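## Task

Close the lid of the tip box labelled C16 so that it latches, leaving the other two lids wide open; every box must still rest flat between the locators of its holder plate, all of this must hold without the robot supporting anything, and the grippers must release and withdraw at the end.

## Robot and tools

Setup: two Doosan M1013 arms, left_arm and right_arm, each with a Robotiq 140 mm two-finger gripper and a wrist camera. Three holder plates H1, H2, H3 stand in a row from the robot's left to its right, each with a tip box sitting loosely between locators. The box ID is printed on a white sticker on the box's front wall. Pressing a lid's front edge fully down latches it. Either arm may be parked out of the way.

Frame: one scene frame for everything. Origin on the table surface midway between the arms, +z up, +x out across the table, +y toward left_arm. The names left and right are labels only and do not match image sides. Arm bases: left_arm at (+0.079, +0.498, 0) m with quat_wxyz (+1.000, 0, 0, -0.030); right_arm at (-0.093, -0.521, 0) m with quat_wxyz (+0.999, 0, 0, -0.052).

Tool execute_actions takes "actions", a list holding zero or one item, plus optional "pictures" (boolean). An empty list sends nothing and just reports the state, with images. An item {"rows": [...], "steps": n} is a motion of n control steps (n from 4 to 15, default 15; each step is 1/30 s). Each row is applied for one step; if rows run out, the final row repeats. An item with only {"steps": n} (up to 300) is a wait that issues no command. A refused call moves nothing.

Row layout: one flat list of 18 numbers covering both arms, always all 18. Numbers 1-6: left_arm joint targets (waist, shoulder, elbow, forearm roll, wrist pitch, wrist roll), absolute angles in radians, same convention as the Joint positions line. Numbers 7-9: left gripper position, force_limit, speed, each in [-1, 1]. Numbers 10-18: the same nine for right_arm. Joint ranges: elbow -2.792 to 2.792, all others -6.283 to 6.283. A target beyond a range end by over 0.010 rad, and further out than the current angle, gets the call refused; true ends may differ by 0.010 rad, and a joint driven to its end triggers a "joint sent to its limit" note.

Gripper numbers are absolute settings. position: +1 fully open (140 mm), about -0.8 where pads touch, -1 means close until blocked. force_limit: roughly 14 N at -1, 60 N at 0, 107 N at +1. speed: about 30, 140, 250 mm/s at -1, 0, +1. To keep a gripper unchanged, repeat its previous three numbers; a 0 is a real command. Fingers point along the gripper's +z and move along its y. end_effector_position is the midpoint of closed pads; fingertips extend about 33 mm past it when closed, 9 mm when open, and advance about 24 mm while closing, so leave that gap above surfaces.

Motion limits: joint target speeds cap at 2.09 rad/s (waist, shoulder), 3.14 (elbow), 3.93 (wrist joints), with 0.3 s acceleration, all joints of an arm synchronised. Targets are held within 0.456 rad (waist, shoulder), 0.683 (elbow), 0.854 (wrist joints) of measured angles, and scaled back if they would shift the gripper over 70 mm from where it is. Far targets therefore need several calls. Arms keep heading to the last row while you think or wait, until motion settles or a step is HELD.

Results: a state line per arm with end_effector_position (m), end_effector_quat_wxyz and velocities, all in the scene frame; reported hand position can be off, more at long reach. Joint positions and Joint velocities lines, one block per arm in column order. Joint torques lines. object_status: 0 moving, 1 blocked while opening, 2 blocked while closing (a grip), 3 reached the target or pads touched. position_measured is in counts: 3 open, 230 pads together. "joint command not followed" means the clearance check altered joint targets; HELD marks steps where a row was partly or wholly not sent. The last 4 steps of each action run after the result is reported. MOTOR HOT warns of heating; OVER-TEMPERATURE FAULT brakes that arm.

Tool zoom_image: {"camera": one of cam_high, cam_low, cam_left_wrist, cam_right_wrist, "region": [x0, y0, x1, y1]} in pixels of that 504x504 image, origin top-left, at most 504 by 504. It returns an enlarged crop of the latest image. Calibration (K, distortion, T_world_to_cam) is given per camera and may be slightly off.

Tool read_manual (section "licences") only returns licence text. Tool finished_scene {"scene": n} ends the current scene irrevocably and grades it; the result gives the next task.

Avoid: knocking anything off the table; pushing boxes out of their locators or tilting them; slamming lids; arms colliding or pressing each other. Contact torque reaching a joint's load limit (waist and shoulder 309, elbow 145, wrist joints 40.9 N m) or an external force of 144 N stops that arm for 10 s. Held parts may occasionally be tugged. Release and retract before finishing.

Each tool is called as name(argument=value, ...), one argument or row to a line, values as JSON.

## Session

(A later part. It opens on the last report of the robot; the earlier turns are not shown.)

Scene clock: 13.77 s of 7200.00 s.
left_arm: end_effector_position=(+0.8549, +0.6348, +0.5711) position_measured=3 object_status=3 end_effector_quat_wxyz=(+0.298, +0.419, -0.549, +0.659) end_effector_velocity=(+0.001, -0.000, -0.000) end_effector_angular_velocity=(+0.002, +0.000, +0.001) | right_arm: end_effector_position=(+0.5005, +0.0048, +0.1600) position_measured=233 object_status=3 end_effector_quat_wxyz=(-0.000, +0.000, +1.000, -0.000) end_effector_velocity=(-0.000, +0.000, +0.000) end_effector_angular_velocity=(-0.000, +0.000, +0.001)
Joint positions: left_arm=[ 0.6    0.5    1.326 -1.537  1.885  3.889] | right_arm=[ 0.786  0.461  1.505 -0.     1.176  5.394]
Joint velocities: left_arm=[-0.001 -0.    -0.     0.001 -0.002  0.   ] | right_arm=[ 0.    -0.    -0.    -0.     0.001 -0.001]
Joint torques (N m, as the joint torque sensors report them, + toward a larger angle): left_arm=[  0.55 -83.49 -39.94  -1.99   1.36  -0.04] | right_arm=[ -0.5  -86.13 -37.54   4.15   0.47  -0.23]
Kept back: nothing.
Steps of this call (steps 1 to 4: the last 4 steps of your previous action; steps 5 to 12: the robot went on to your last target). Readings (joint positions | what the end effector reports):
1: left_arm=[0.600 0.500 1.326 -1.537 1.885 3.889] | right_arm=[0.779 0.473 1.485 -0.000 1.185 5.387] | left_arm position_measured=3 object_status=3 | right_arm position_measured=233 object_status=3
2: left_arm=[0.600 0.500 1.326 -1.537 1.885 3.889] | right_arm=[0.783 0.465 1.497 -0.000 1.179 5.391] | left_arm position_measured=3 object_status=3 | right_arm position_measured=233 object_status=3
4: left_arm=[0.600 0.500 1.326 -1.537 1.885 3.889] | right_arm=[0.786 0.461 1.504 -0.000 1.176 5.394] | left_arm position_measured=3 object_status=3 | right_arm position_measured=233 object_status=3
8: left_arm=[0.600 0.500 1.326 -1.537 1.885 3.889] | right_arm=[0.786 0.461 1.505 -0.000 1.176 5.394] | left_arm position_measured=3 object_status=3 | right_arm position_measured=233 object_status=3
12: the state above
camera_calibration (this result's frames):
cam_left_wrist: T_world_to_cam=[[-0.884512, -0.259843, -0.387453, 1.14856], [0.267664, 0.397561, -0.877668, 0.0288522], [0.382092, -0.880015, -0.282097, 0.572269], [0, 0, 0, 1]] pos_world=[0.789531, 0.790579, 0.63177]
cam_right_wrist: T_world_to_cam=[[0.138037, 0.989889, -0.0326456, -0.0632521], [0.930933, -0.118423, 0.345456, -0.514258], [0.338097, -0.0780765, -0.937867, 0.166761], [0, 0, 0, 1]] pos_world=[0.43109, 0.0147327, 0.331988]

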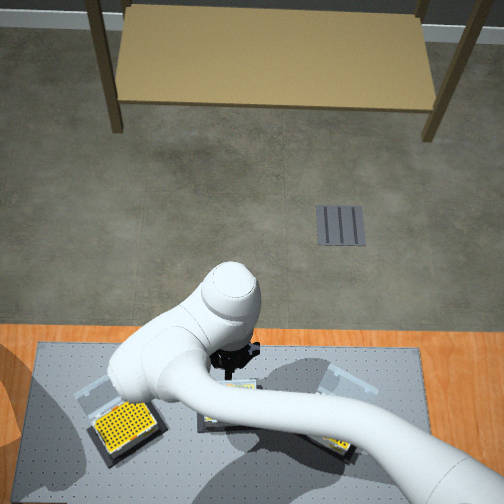

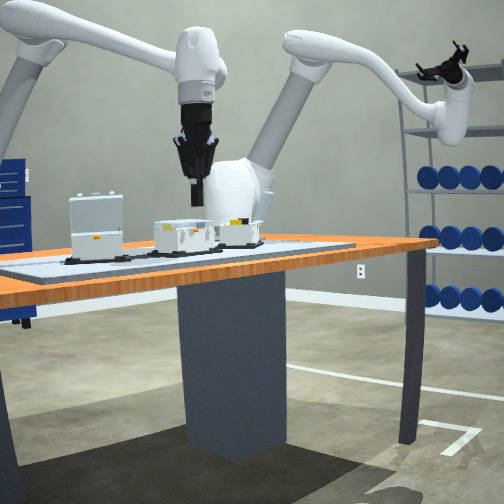

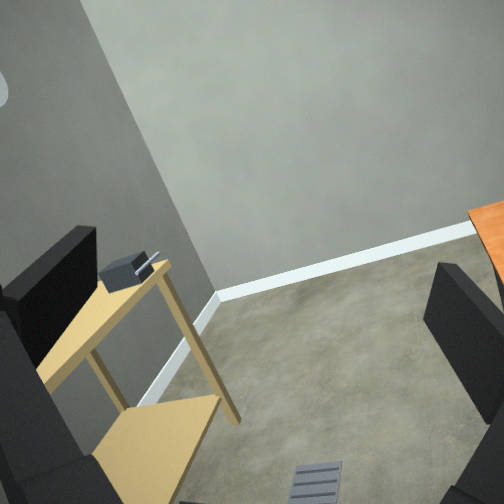

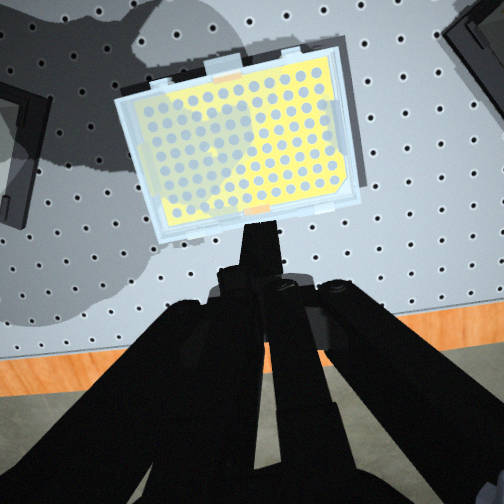

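execute_actions(
  actions=[
    {"rows":[[0.6,0.5,1.326,-1.537,1.885,3.889,1,0,0,0.842,0.370,1.640,0,1.131,5.45,-0.85,0,0],[0.6,0.5,1.326,-1.537,1.885,3.889,1,0,0,0.842,0.370,1.640,0,1.131,5.45,-0.85,0,0],[0.6,0.5,1.326,-1.537,1.885,3.889,1,0,0,0.842,0.370,1.640,0,1.131,5.45,-0.85,0,0],[0.6,0.5,1.326,-1.537,1.885,3.889,1,0,0,0.842,0.370,1.640,0,1.131,5.45,-0.85,0,0],[0.6,0.5,1.326,-1.537,1.885,3.889,1,0,0,0.842,0.370,1.640,0,1.131,5.45,-0.85,0,0],[0.6,0.5,1.326,-1.537,1.885,3.889,1,0,0,0.842,0.370,1.640,0,1.131,5.45,-0.85,0,0],[0.6,0.5,1.326,-1.537,1.885,3.889,1,0,0,0.842,0.370,1.640,0,1.131,5.45,-0.85,0,0],[0.6,0.5,1.326,-1.537,1.885,3.889,1,0,0,0.842,0.370,1.640,0,1.131,5.45,-0.85,0,0],[0.6,0.5,1.326,-1.537,1.885,3.889,1,0,0,0.842,0.385,1.659,0,1.098,5.45,-0.85,0,0]],"steps":15},
  ],
)

execute_actions(
  actions=[
    {"steps":10},
  ],
  pictures=true,
)

zoom_image(
  camera="cam_low",
  region=[130, 170, 250, 270],
)

Scene clock: 14.67 s of 7200.00 s.
left_arm: end_effector_position=(+0.8549, +0.6348, +0.5711) position_measured=3 object_status=3 end_effector_quat_wxyz=(+0.298, +0.419, -0.549, +0.659) end_effector_velocity=(-0.000, +0.000, +0.000) end_effector_angular_velocity=(-0.001, -0.000, -0.000) | right_arm: end_effector_position=(+0.4247, -0.0039, +0.1454) position_measured=233 object_status=3 end_effector_quat_wxyz=(-0.000, +0.000, +1.000, +0.000) end_effector_velocity=(-0.018, -0.017, -0.207) end_effector_angular_velocity=(-0.056, +0.061, -0.002)
Joint positions: left_arm=[ 0.6    0.5    1.326 -1.537  1.885  3.889] | right_arm=[0.842 0.381 1.654 0.    1.107 5.45 ]
Joint velocities: left_arm=[ 0.     0.     0.    -0.001  0.001  0.   ] | right_arm=[-0.001  0.154  0.188 -0.    -0.259  0.001]
Joint torques (N m, as the joint torque sensors report them, + toward a larger angle): left_arm=[  1.69 -84.04 -40.44  -2.09   0.8   -0.02] | right_arm=[  1.24 -95.75 -45.05   5.3    0.94  -0.4 ]
Steps of this call (steps 1 to 16: the robot went on to your last target; steps 17 to 27: the first 11 steps of this action). Readings (joint positions | what the end effector reports):
17: left_arm=[0.600 0.500 1.326 -1.537 1.885 3.889] | right_arm=[0.786 0.460 1.506 -0.000 1.176 5.395] | left_arm position_measured=3 object_status=3 | right_arm position_measured=233 object_status=3
18: left_arm=[0.600 0.500 1.326 -1.537 1.885 3.889] | right_arm=[0.790 0.454 1.516 -0.000 1.172 5.398] | left_arm position_measured=3 object_status=3 | right_arm position_measured=233 object_status=3
20: left_arm=[0.600 0.500 1.326 -1.537 1.885 3.889] | right_arm=[0.811 0.419 1.567 -0.000 1.155 5.420] | left_arm position_measured=3 object_status=3 | right_arm position_measured=233 object_status=3
24: left_arm=[0.600 0.500 1.326 -1.537 1.885 3.889] | right_arm=[0.842 0.370 1.639 -0.000 1.131 5.450] | left_arm position_measured=3 object_status=3 | right_arm position_measured=233 object_status=3
27: the state above

Scene clock: 15.00 s of 7200.00 s.
left_arm: end_effector_position=(+0.8549, +0.6348, +0.5711) position_measured=3 object_status=3 end_effector_quat_wxyz=(+0.298, +0.419, -0.549, +0.659) end_effector_velocity=(+0.000, -0.000, +0.000) end_effector_angular_velocity=(-0.000, -0.001, -0.000) | right_arm: end_effector_position=(+0.4248, -0.0040, +0.1399) position_measured=233 object_status=3 end_effector_quat_wxyz=(-0.000, +0.000, +1.000, -0.000) end_effector_velocity=(+0.000, -0.000, -0.000) end_effector_angular_velocity=(-0.001, +0.000, +0.001)
Joint positions: left_arm=[ 0.6    0.5    1.326 -1.537  1.885  3.889] | right_arm=[0.842 0.385 1.659 0.    1.098 5.45 ]
Joint velocities: left_arm=[-0.001 -0.    -0.    -0.    -0.    -0.   ] | right_arm=[-0.     0.     0.    -0.     0.    -0.001]
Joint torques (N m, as the joint torque sensors report them, + toward a larger angle): left_arm=[  4.82 -84.52 -39.72  -2.09   1.04   0.05] | right_arm=[ -0.61 -77.43 -36.01   4.     0.38  -0.32]
Kept back: nothing.
Steps of this call (steps 1 to 4: the last 4 steps of your previous action; steps 5 to 10: the robot went on to your last target). Readings (joint positions | what the end effector reports):
1: left_arm=[0.600 0.500 1.326 -1.537 1.885 3.889] | right_arm=[0.842 0.384 1.658 0.000 1.101 5.450] | left_arm position_measured=3 object_status=3 | right_arm position_measured=233 object_status=3
2: left_arm=[0.600 0.500 1.326 -1.537 1.885 3.889] | right_arm=[0.842 0.385 1.658 0.000 1.099 5.450] | left_arm position_measured=3 object_status=3 | right_arm position_measured=233 object_status=3
4: left_arm=[0.600 0.500 1.326 -1.537 1.885 3.889] | right_arm=[0.842 0.385 1.659 0.000 1.098 5.450] | left_arm position_measured=3 object_status=3 | right_arm position_measured=233 object_status=3
8: left_arm=[0.600 0.500 1.326 -1.537 1.885 3.889] | right_arm=[0.842 0.385 1.659 0.000 1.098 5.450] | left_arm position_measured=3 object_status=3 | right_arm position_measured=233 object_status=3
10: the state above
camera_calibration (this result's frames):
cam_left_wrist: T_world_to_cam=[[-0.884512, -0.259843, -0.387453, 1.14856], [0.267663, 0.397561, -0.877668, 0.0288523], [0.382092, -0.880015, -0.282098, 0.572269], [0, 0, 0, 1]] pos_world=[0.789531, 0.790579, 0.63177]
cam_right_wrist: T_world_to_cam=[[0.138026, 0.989893, -0.0325594, -0.044756], [0.930936, -0.118443, 0.345442, -0.437808], [0.338094, -0.0779908, -0.937875, 0.172779], [0, 0, 0, 1]] pos_world=[0.355333, 0.00592338, 0.311825]

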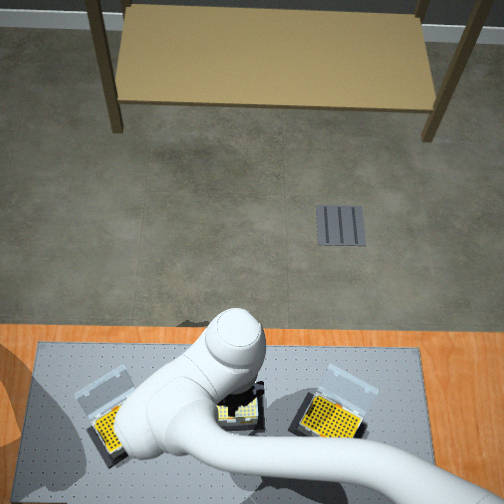

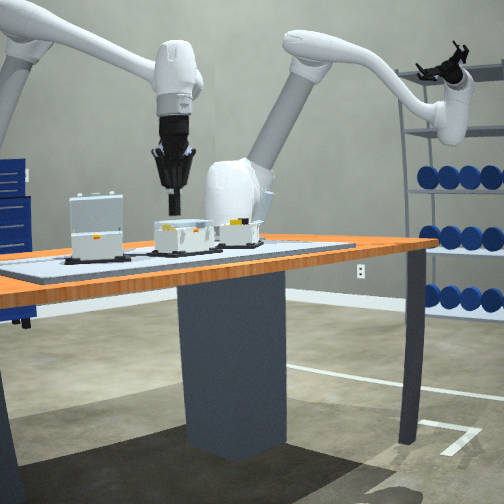

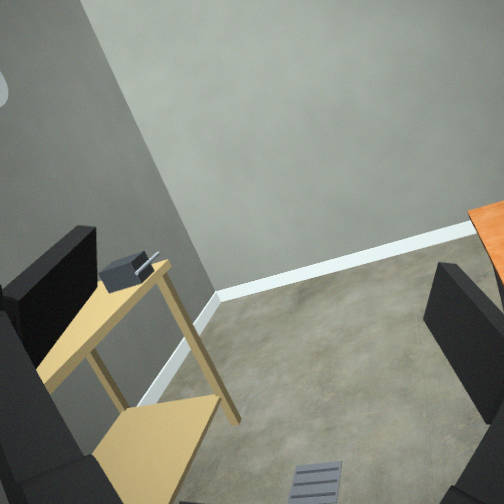

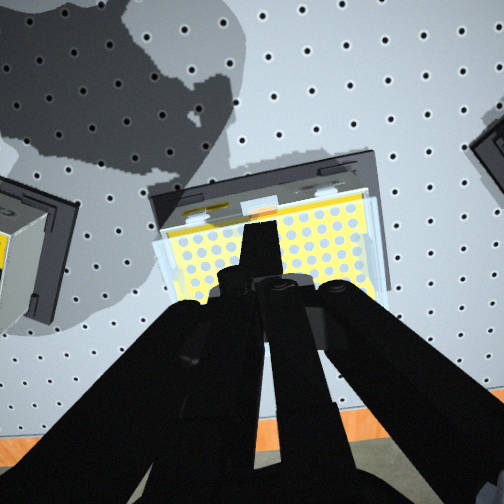

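Region (130, 170, 250, 270) of cam_low's 504x504 image, scaled by 4.200, with more detail than that image has.

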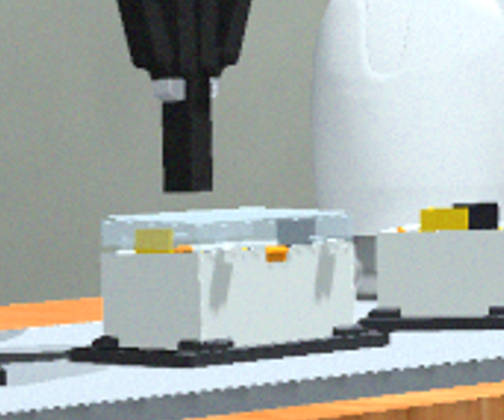

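execute_actions(
  actions=[
    {"rows":[[0.6,0.5,1.326,-1.537,1.885,3.889,1,0,0,0.842,0.389,1.664,0,1.090,5.45,-0.85,0,0],[0.6,0.5,1.326,-1.537,1.885,3.889,1,0,0,0.842,0.389,1.664,0,1.090,5.45,-0.85,0,0],[0.6,0.5,1.326,-1.537,1.885,3.889,1,0,0,0.842,0.393,1.668,0,1.081,5.45,-0.85,0,0],[0.6,0.5,1.326,-1.537,1.885,3.889,1,0,0,0.842,0.393,1.668,0,1.081,5.45,-0.85,0,0],[0.6,0.5,1.326,-1.537,1.885,3.889,1,0,0,0.842,0.393,1.668,0,1.081,5.45,-0.85,0,0],[0.6,0.5,1.326,-1.537,1.885,3.889,1,0,0,0.842,0.396,1.673,0,1.073,5.45,-0.85,0,0]],"steps":15},
  ],
)

execute_actions(
  actions=[
    {"steps":8},
  ],
  pictures=true,
)

zoom_image(
  camera="cam_low",
  region=[130, 170, 250, 270],
)

Scene clock: 15.63 s of 7200.00 s.
left_arm: end_effector_position=(+0.8549, +0.6348, +0.5711) position_measured=3 object_status=3 end_effector_quat_wxyz=(+0.298, +0.419, -0.549, +0.659) end_effector_velocity=(-0.001, +0.001, +0.001) end_effector_angular_velocity=(-0.000, -0.000, -0.000) | right_arm: end_effector_position=(+0.4246, -0.0042, +0.1250) position_measured=233 object_status=3 end_effector_quat_wxyz=(-0.000, +0.000, +1.000, -0.000) end_effector_velocity=(-0.000, -0.000, -0.002) end_effector_angular_velocity=(-0.000, +0.000, -0.001)
Joint positions: left_arm=[ 0.6    0.5    1.326 -1.537  1.885  3.889] | right_arm=[ 0.842  0.396  1.673 -0.     1.073  5.45 ]
Joint velocities: left_arm=[ 0.001 -0.001  0.    -0.     0.001 -0.   ] | right_arm=[ 0.     0.001  0.002  0.    -0.002  0.001]
Joint torques (N m, as the joint torque sensors report them, + toward a larger angle): left_arm=[  0.11 -83.77 -39.44  -2.26   0.67   0.34] | right_arm=[ -1.12 -78.76 -37.03   3.93   0.26  -0.34]
Steps of this call (steps 1 to 8: the robot went on to your last target; steps 9 to 19: the first 11 steps of this action). Readings (joint positions | what the end effector reports):
9: left_arm=[0.600 0.500 1.326 -1.537 1.885 3.889] | right_arm=[0.842 0.385 1.660 0.000 1.097 5.450] | left_arm position_measured=3 object_status=3 | right_arm position_measured=233 object_status=3
10: left_arm=[0.600 0.500 1.326 -1.537 1.885 3.889] | right_arm=[0.842 0.387 1.662 -0.000 1.094 5.450] | left_arm position_measured=3 object_status=3 | right_arm position_measured=233 object_status=3
12: left_arm=[0.600 0.500 1.326 -1.537 1.885 3.889] | right_arm=[0.842 0.391 1.666 -0.000 1.086 5.450] | left_arm position_measured=3 object_status=3 | right_arm position_measured=233 object_status=3
16: left_arm=[0.600 0.500 1.326 -1.537 1.885 3.889] | right_arm=[0.842 0.395 1.672 -0.000 1.075 5.450] | left_arm position_measured=3 object_status=3 | right_arm position_measured=233 object_status=3
19: the state above

Scene clock: 15.90 s of 7200.00 s.
left_arm: end_effector_position=(+0.8549, +0.6348, +0.5711) position_measured=3 object_status=3 end_effector_quat_wxyz=(+0.298, +0.419, -0.549, +0.659) end_effector_velocity=(+0.000, -0.001, +0.000) end_effector_angular_velocity=(-0.000, +0.001, -0.001) | right_arm: end_effector_position=(+0.4246, -0.0042, +0.1249) position_measured=233 object_status=3 end_effector_quat_wxyz=(-0.000, +0.000, +1.000, -0.000) end_effector_velocity=(+0.000, +0.000, -0.000) end_effector_angular_velocity=(+0.001, -0.001, +0.001)
Joint positions: left_arm=[ 0.6    0.5    1.326 -1.537  1.885  3.889] | right_arm=[ 0.842  0.396  1.673 -0.     1.073  5.45 ]
Joint velocities: left_arm=[-0.001 -0.001  0.001 -0.    -0.001 -0.   ] | right_arm=[ 0.     0.    -0.    -0.    -0.001 -0.001]
Joint torques (N m, as the joint torque sensors report them, + toward a larger angle): left_arm=[  3.13 -82.92 -41.08  -1.93   1.07   0.22] | right_arm=[ -1.08 -78.05 -35.87   3.94   0.35  -0.32]
Kept back: nothing.
Steps of this call (steps 1 to 4: the last 4 steps of your previous action; steps 5 to 8: the robot went on to your last target). Readings (joint positions | what the end effector reports):
1: left_arm=[0.600 0.500 1.326 -1.537 1.885 3.889] | right_arm=[0.842 0.396 1.673 -0.000 1.073 5.450] | left_arm position_measured=3 object_status=3 | right_arm position_measured=233 object_status=3
2: left_arm=[0.600 0.500 1.326 -1.537 1.885 3.889] | right_arm=[0.842 0.396 1.673 -0.000 1.073 5.450] | left_arm position_measured=3 object_status=3 | right_arm position_measured=233 object_status=3
4: left_arm=[0.600 0.500 1.326 -1.537 1.885 3.889] | right_arm=[0.842 0.396 1.673 -0.000 1.073 5.450] | left_arm position_measured=3 object_status=3 | right_arm position_measured=233 object_status=3
8: the state above
camera_calibration (this result's frames):
cam_left_wrist: T_world_to_cam=[[-0.884512, -0.259843, -0.387453, 1.14856], [0.267663, 0.397561, -0.877668, 0.0288522], [0.382092, -0.880015, -0.282098, 0.572269], [0, 0, 0, 1]] pos_world=[0.789531, 0.790579, 0.63177]
cam_right_wrist: T_world_to_cam=[[0.138008, 0.989893, -0.0326554, -0.0450116], [0.930921, -0.118389, 0.345501, -0.432545], [0.338142, -0.0780816, -0.93785, 0.158733], [0, 0, 0, 1]] pos_world=[0.355203, 0.00574226, 0.296843]

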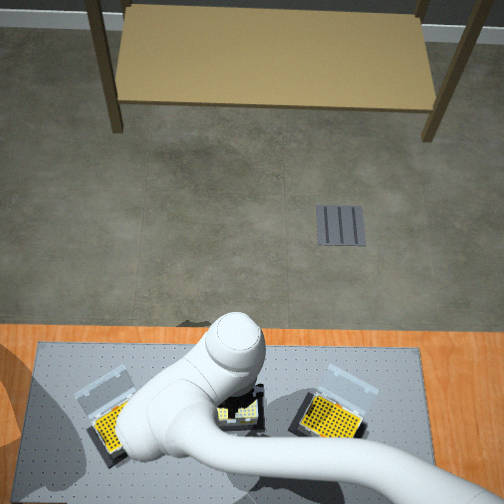

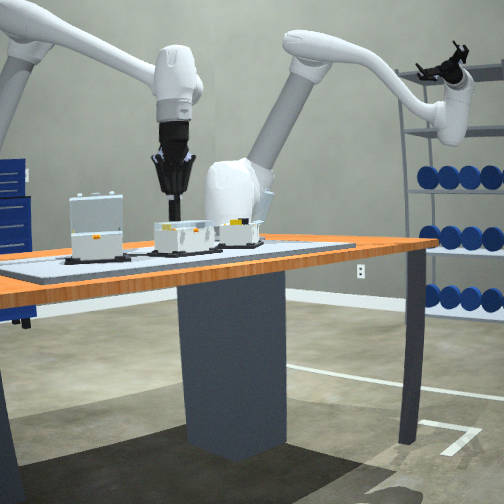

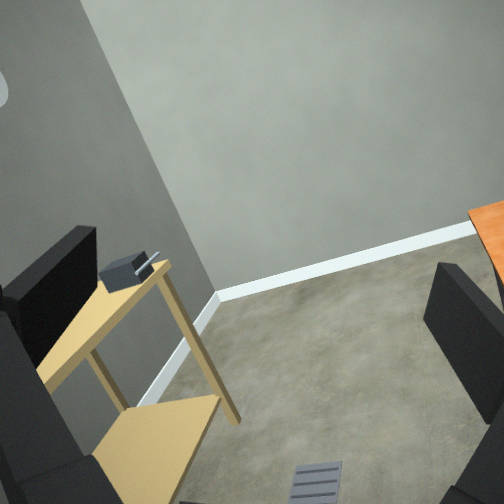

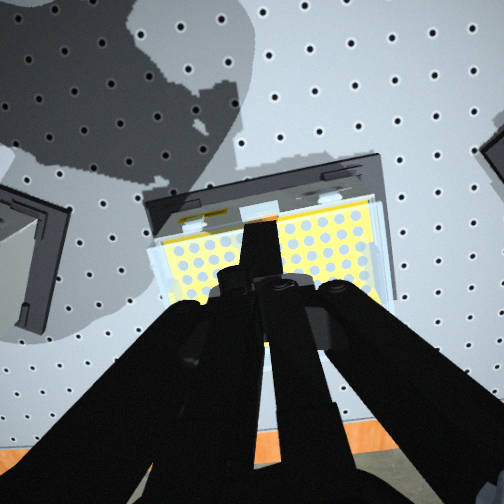

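Region (130, 170, 250, 270) of cam_low's 504x504 image, scaled by 4.200, with more detail than that image has.

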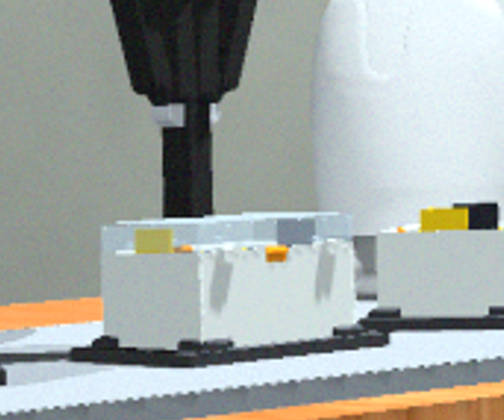

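No contact yet; step lower.

execute_actions(
  actions=[
    {"rows":[[0.6,0.5,1.326,-1.537,1.885,3.889,1,0,0,0.842,0.398,1.675,0,1.069,5.45,-0.85,0,0],[0.6,0.5,1.326,-1.537,1.885,3.889,1,0,0,0.842,0.398,1.675,0,1.069,5.45,-0.85,0,0],[0.6,0.5,1.326,-1.537,1.885,3.889,1,0,0,0.842,0.400,1.6775,0,1.0645,5.45,-0.85,0,0],[0.6,0.5,1.326,-1.537,1.885,3.889,1,0,0,0.842,0.400,1.6775,0,1.0645,5.45,-0.85,0,0],[0.6,0.5,1.326,-1.537,1.885,3.889,1,0,0,0.842,0.402,1.680,0,1.060,5.45,-0.85,0,0],[0.6,0.5,1.326,-1.537,1.885,3.889,1,0,0,0.842,0.402,1.680,0,1.060,5.45,-0.85,0,0],[0.6,0.5,1.326,-1.537,1.885,3.889,1,0,0,0.842,0.4035,1.682,0,1.056,5.45,-0.85,0,0]],"steps":15},
  ],
)

execute_actions(
  actions=[
    {"steps":8},
  ],
  pictures=true,
)

zoom_image(
  camera="cam_low",
  region=[130, 170, 250, 270],
)

Scene clock: 26.27 s of 7200.00 s.
left_arm: end_effector_position=(+0.8549, +0.6348, +0.5711) position_measured=3 object_status=3 end_effector_quat_wxyz=(+0.298, +0.419, -0.549, +0.659) end_effector_velocity=(+0.001, +0.000, -0.000) end_effector_angular_velocity=(+0.000, -0.000, +0.002) | right_arm: end_effector_position=(+0.4252, -0.0037, +0.1238) position_measured=233 object_status=3 end_effector_quat_wxyz=(+0.001, +0.000, +1.000, +0.001) end_effector_velocity=(-0.000, +0.000, -0.000) end_effector_angular_velocity=(-0.000, +0.000, -0.001)
Joint positions: left_arm=[ 0.6    0.5    1.326 -1.537  1.885  3.889] | right_arm=[ 0.842  0.397  1.674 -0.     1.068  5.45 ]
Joint velocities: left_arm=[ 0.     0.001 -0.     0.    -0.001  0.001] | right_arm=[ 0.     0.    -0.     0.     0.     0.001]
Joint torques (N m, as the joint torque sensors report them, + toward a larger angle): left_arm=[  3.46 -84.11 -39.56  -2.05   0.75   0.02] | right_arm=[ -1.62 -59.67 -30.11   3.43  -3.28  -0.25]
FORCE FAULT: contact force on the right arm reached its limit, and that arm stopped for 10 seconds. The contact can be on any part of that arm, not only on its tool. That arm's remaining commands of this call were not run. That arm holds still and accepts commands again. Move the arm away from the contact; if what it grips holds it there, let go first. Pushing or pulling that hard again can fault the arm again.
Kept back: nothing.
The stop of the right arm began at step 11 of this call (marked STOPPED below). From that step on that arm followed nothing that you had sent. 10 of its steps, steps kept back included, did not run and will not run. The other arm was sent all steps of this action in this call, none kept back. Nothing is kept back now, and the robot has no last target.
Steps of this call (steps 1 to 5: the robot went on to your last target; steps 6 to 16: the first 11 steps of this action; steps 17 to 20: the last 4 steps of this action, not kept back; steps 21 to 311: the stop continued). Readings (joint positions | what the end effector reports):
6: left_arm=[0.600 0.500 1.326 -1.537 1.885 3.889] | right_arm=[0.842 0.396 1.673 -0.000 1.072 5.450] | left_arm position_measured=3 object_status=3 | right_arm position_measured=233 object_status=3
7: left_arm=[0.600 0.500 1.326 -1.537 1.885 3.889] | right_arm=[0.842 0.397 1.674 -0.000 1.071 5.450] | left_arm position_measured=3 object_status=3 | right_arm position_measured=233 object_status=3
9: left_arm=[0.600 0.500 1.326 -1.537 1.885 3.889] | right_arm=[0.842 0.398 1.675 -0.000 1.068 5.450] | left_arm position_measured=3 object_status=3 | right_arm position_measured=233 object_status=3
11: left_arm=[0.600 0.500 1.326 -1.537 1.885 3.889] | right_arm=[0.842 0.397 1.674 -0.000 1.068 5.450] | left_arm position_measured=3 object_status=3 | right_arm position_measured=233 object_status=3 STOPPED (the right arm)
13: left_arm=[0.600 0.500 1.326 -1.537 1.885 3.889] | right_arm=[0.842 0.397 1.674 -0.000 1.068 5.450] | left_arm position_measured=3 object_status=3 | right_arm position_measured=233 object_status=3
311: the state above

Scene clock: 26.30 s of 7200.00 s.
left_arm: end_effector_position=(+0.8549, +0.6348, +0.5711) position_measured=3 object_status=3 end_effector_quat_wxyz=(+0.298, +0.419, -0.549, +0.659) end_effector_velocity=(-0.001, -0.000, +0.001) end_effector_angular_velocity=(+0.000, -0.002, +0.001) | right_arm: end_effector_position=(+0.4252, -0.0037, +0.1238) position_measured=233 object_status=3 end_effector_quat_wxyz=(+0.001, +0.000, +1.000, +0.001) end_effector_velocity=(+0.000, +0.000, +0.000) end_effector_angular_velocity=(+0.000, -0.000, +0.001)
Joint positions: left_arm=[ 0.6    0.5    1.326 -1.537  1.885  3.889] | right_arm=[ 0.842  0.397  1.674 -0.     1.068  5.45 ]
Joint velocities: left_arm=[ 0.    -0.002  0.001 -0.001 -0.     0.001] | right_arm=[-0.    -0.    -0.     0.     0.    -0.001]
Joint torques (N m, as the joint torque sensors report them, + toward a larger angle): left_arm=[  2.63 -83.04 -40.04  -1.8    1.08  -0.09] | right_arm=[ -2.68 -60.16 -30.54   3.35  -3.31  -0.4 ]
Kept back: nothing.
A stop began in an earlier call of the same reply, so what this call sent did not run. Send another action.
Steps of this call (step 1: nothing new was sent). Readings (joint positions | what the end effector reports):
1: the state above
camera_calibration (this result's frames):
cam_left_wrist: T_world_to_cam=[[-0.884512, -0.259843, -0.387453, 1.14856], [0.267663, 0.397562, -0.877668, 0.0288521], [0.382092, -0.880015, -0.282098, 0.572269], [0, 0, 0, 1]] pos_world=[0.789531, 0.790579, 0.63177]
cam_right_wrist: T_world_to_cam=[[0.138071, 0.989949, -0.0306099, -0.045924], [0.930238, -0.119009, 0.347123, -0.432559], [0.339991, -0.076402, -0.93732, 0.156722], [0, 0, 0, 1]] pos_world=[0.35544, 0.00595771, 0.295644]

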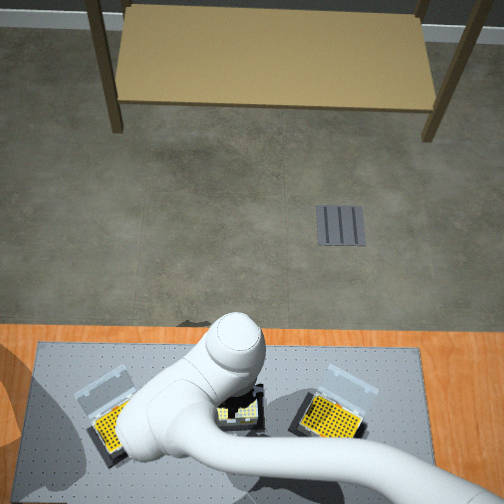

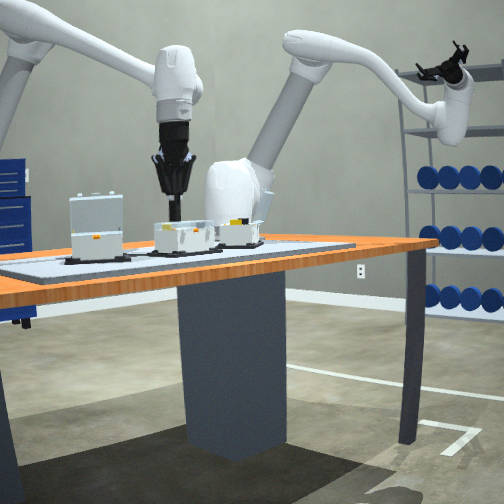

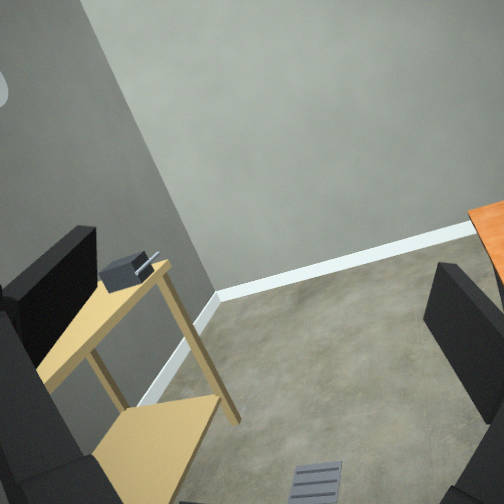

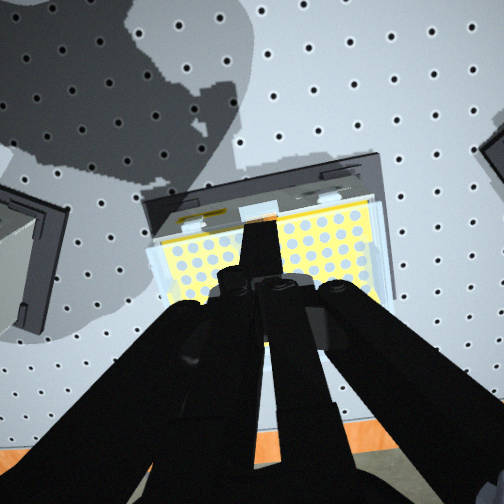

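Region (130, 170, 250, 270) of cam_low's 504x504 image, scaled by 4.200, with more detail than that image has.

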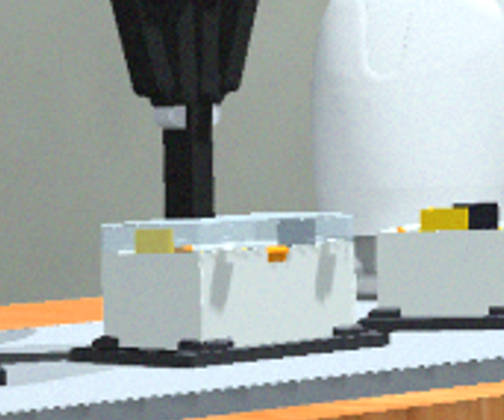

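execute_actions(
  actions=[
    {"rows":[[0.6,0.5,1.326,-1.537,1.885,3.889,1,0,0,0.95,0.25,1.70,0,1.19,5.56,-0.85,0,0]],"steps":15},
  ],
)

execute_actions(
  actions=[
    {"steps":15},
  ],
  pictures=true,
)

zoom_image(
  camera="cam_right_wrist",
  region=[100, 60, 440, 300],
)

Scene clock: 26.80 s of 7200.00 s.
left_arm: end_effector_position=(+0.8549, +0.6348, +0.5711) position_measured=3 object_status=3 end_effector_quat_wxyz=(+0.298, +0.419, -0.549, +0.659) end_effector_velocity=(+0.000, -0.000, +0.001) end_effector_angular_velocity=(+0.000, -0.000, +0.000) | right_arm: end_effector_position=(+0.3288, +0.0062, +0.2135) position_measured=233 object_status=3 end_effector_quat_wxyz=(+0.001, +0.001, +1.000, +0.001) end_effector_velocity=(-0.021, -0.003, +0.012) end_effector_angular_velocity=(-0.009, +0.008, -0.005)
Joint positions: left_arm=[ 0.6    0.5    1.326 -1.537  1.885  3.889] | right_arm=[ 0.95   0.251  1.7   -0.     1.189  5.559]
Joint velocities: left_arm=[-0.    -0.001 -0.001 -0.    -0.001 -0.001] | right_arm=[ 0.02  -0.025  0.01   0.     0.027  0.025]
Joint torques (N m, as the joint torque sensors report them, + toward a larger angle): left_arm=[  2.57 -85.49 -40.22  -1.97   0.89   0.41] | right_arm=[-17.58 -30.96 -31.6    3.16   0.16  -0.22]
Steps of this call (steps 1 to 4: nothing new was sent; steps 5 to 15: the first 11 steps of this action). Readings (joint positions | what the end effector reports):
5: left_arm=[0.600 0.500 1.326 -1.537 1.885 3.889] | right_arm=[0.842 0.396 1.674 -0.000 1.069 5.450] | left_arm position_measured=3 object_status=3 | right_arm position_measured=233 object_status=3
6: left_arm=[0.600 0.500 1.326 -1.537 1.885 3.889] | right_arm=[0.847 0.390 1.676 -0.000 1.074 5.455] | left_arm position_measured=3 object_status=3 | right_arm position_measured=233 object_status=3
8: left_arm=[0.600 0.500 1.326 -1.537 1.885 3.889] | right_arm=[0.872 0.356 1.682 -0.000 1.103 5.481] | left_arm position_measured=3 object_status=3 | right_arm position_measured=233 object_status=3
12: left_arm=[0.600 0.500 1.326 -1.537 1.885 3.889] | right_arm=[0.932 0.275 1.695 -0.000 1.169 5.541] | left_arm position_measured=3 object_status=3 | right_arm position_measured=233 object_status=3
15: the state above

Scene clock: 27.30 s of 7200.00 s.
left_arm: end_effector_position=(+0.8549, +0.6348, +0.5711) position_measured=3 object_status=3 end_effector_quat_wxyz=(+0.298, +0.419, -0.549, +0.659) end_effector_velocity=(+0.000, -0.000, +0.000) end_effector_angular_velocity=(+0.000, +0.001, +0.000) | right_arm: end_effector_position=(+0.3282, +0.0060, +0.2137) position_measured=233 object_status=3 end_effector_quat_wxyz=(+0.001, +0.001, +1.000, +0.001) end_effector_velocity=(+0.000, +0.001, +0.000) end_effector_angular_velocity=(+0.001, -0.001, +0.000)
Joint positions: left_arm=[ 0.6    0.5    1.326 -1.537  1.885  3.889] | right_arm=[ 0.95  0.25  1.7  -0.    1.19  5.56]
Joint velocities: left_arm=[-0.001 -0.001  0.001  0.    -0.001 -0.001] | right_arm=[ 0.     0.    -0.001  0.    -0.    -0.   ]
Joint torques (N m, as the joint torque sensors report them, + toward a larger angle): left_arm=[  3.94 -82.41 -41.05  -2.13   0.73   0.26] | right_arm=[ -0.33 -64.93 -37.6    4.08   0.36  -0.36]
Kept back: nothing.
Steps of this call (steps 1 to 4: the last 4 steps of your previous action; steps 5 to 15: the robot went on to your last target). Readings (joint positions | what the end effector reports):
1: left_arm=[0.600 0.500 1.326 -1.537 1.885 3.889] | right_arm=[0.950 0.250 1.700 -0.000 1.190 5.560] | left_arm position_measured=3 object_status=3 | right_arm position_measured=233 object_status=3
2: left_arm=[0.600 0.500 1.326 -1.537 1.885 3.889] | right_arm=[0.950 0.250 1.700 -0.000 1.190 5.560] | left_arm position_measured=3 object_status=3 | right_arm position_measured=233 object_status=3
4: left_arm=[0.600 0.500 1.326 -1.537 1.885 3.889] | right_arm=[0.950 0.250 1.700 -0.000 1.190 5.560] | left_arm position_measured=3 object_status=3 | right_arm position_measured=233 object_status=3
8: left_arm=[0.600 0.500 1.326 -1.537 1.885 3.889] | right_arm=[0.950 0.250 1.700 -0.000 1.190 5.560] | left_arm position_measured=3 object_status=3 | right_arm position_measured=233 object_status=3
15: the state above
All arms were judged still, so your last target was given up. Only a new action makes them travel on or press farther. Fingers that are still opening or closing keep moving.
camera_calibration (this result's frames):
cam_left_wrist: T_world_to_cam=[[-0.884512, -0.259843, -0.387453, 1.14856], [0.267663, 0.397562, -0.877668, 0.0288521], [0.382092, -0.880015, -0.282098, 0.572269], [0, 0, 0, 1]] pos_world=[0.789531, 0.790579, 0.63177]
cam_right_wrist: T_world_to_cam=[[0.140051, 0.989658, -0.0310196, -0.0399114], [0.930232, -0.12078, 0.346525, -0.372254], [0.339195, -0.0773866, -0.937528, 0.275059], [0, 0, 0, 1]] pos_world=[0.258574, 0.0158238, 0.385633]

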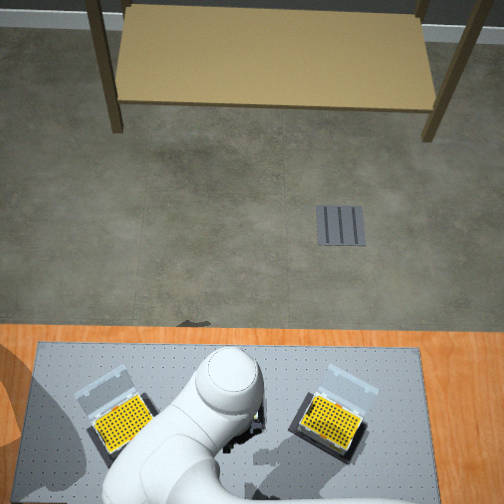

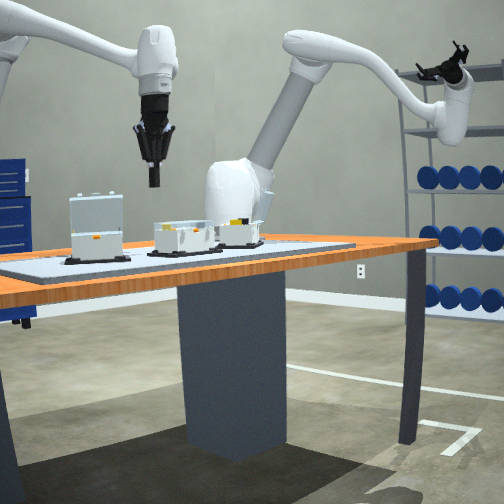

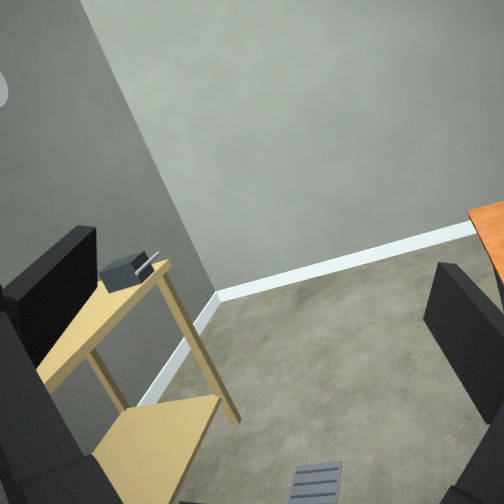

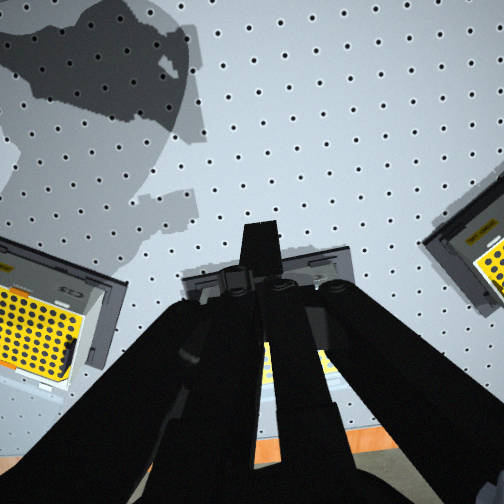

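Region (100, 60, 440, 300) of cam_right_wrist's 504x504 image, scaled by 1.482, with more detail than that image has; it fills the top 356 rows of this view, and the rest is white.

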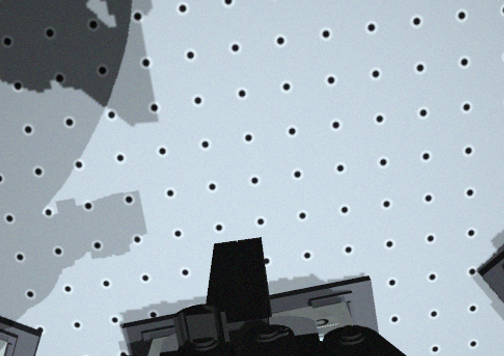

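zoom_image(
  camera="cam_low",
  region=[145, 205, 229, 265],
)

Region (145, 205, 229, 265) of cam_low's 504x504 image, scaled by 6.000, with more detail than that image has; it fills the top 360 rows of this view, and the rest is white.

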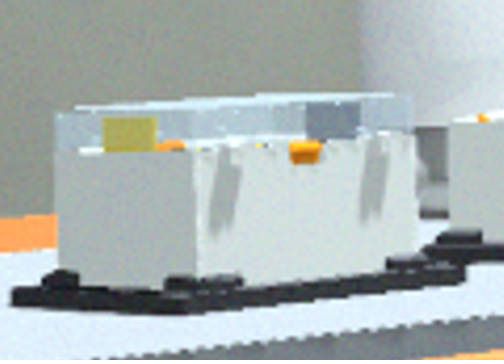

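finished_scene(
  scene=1,
)

The scene is finished: the task was done.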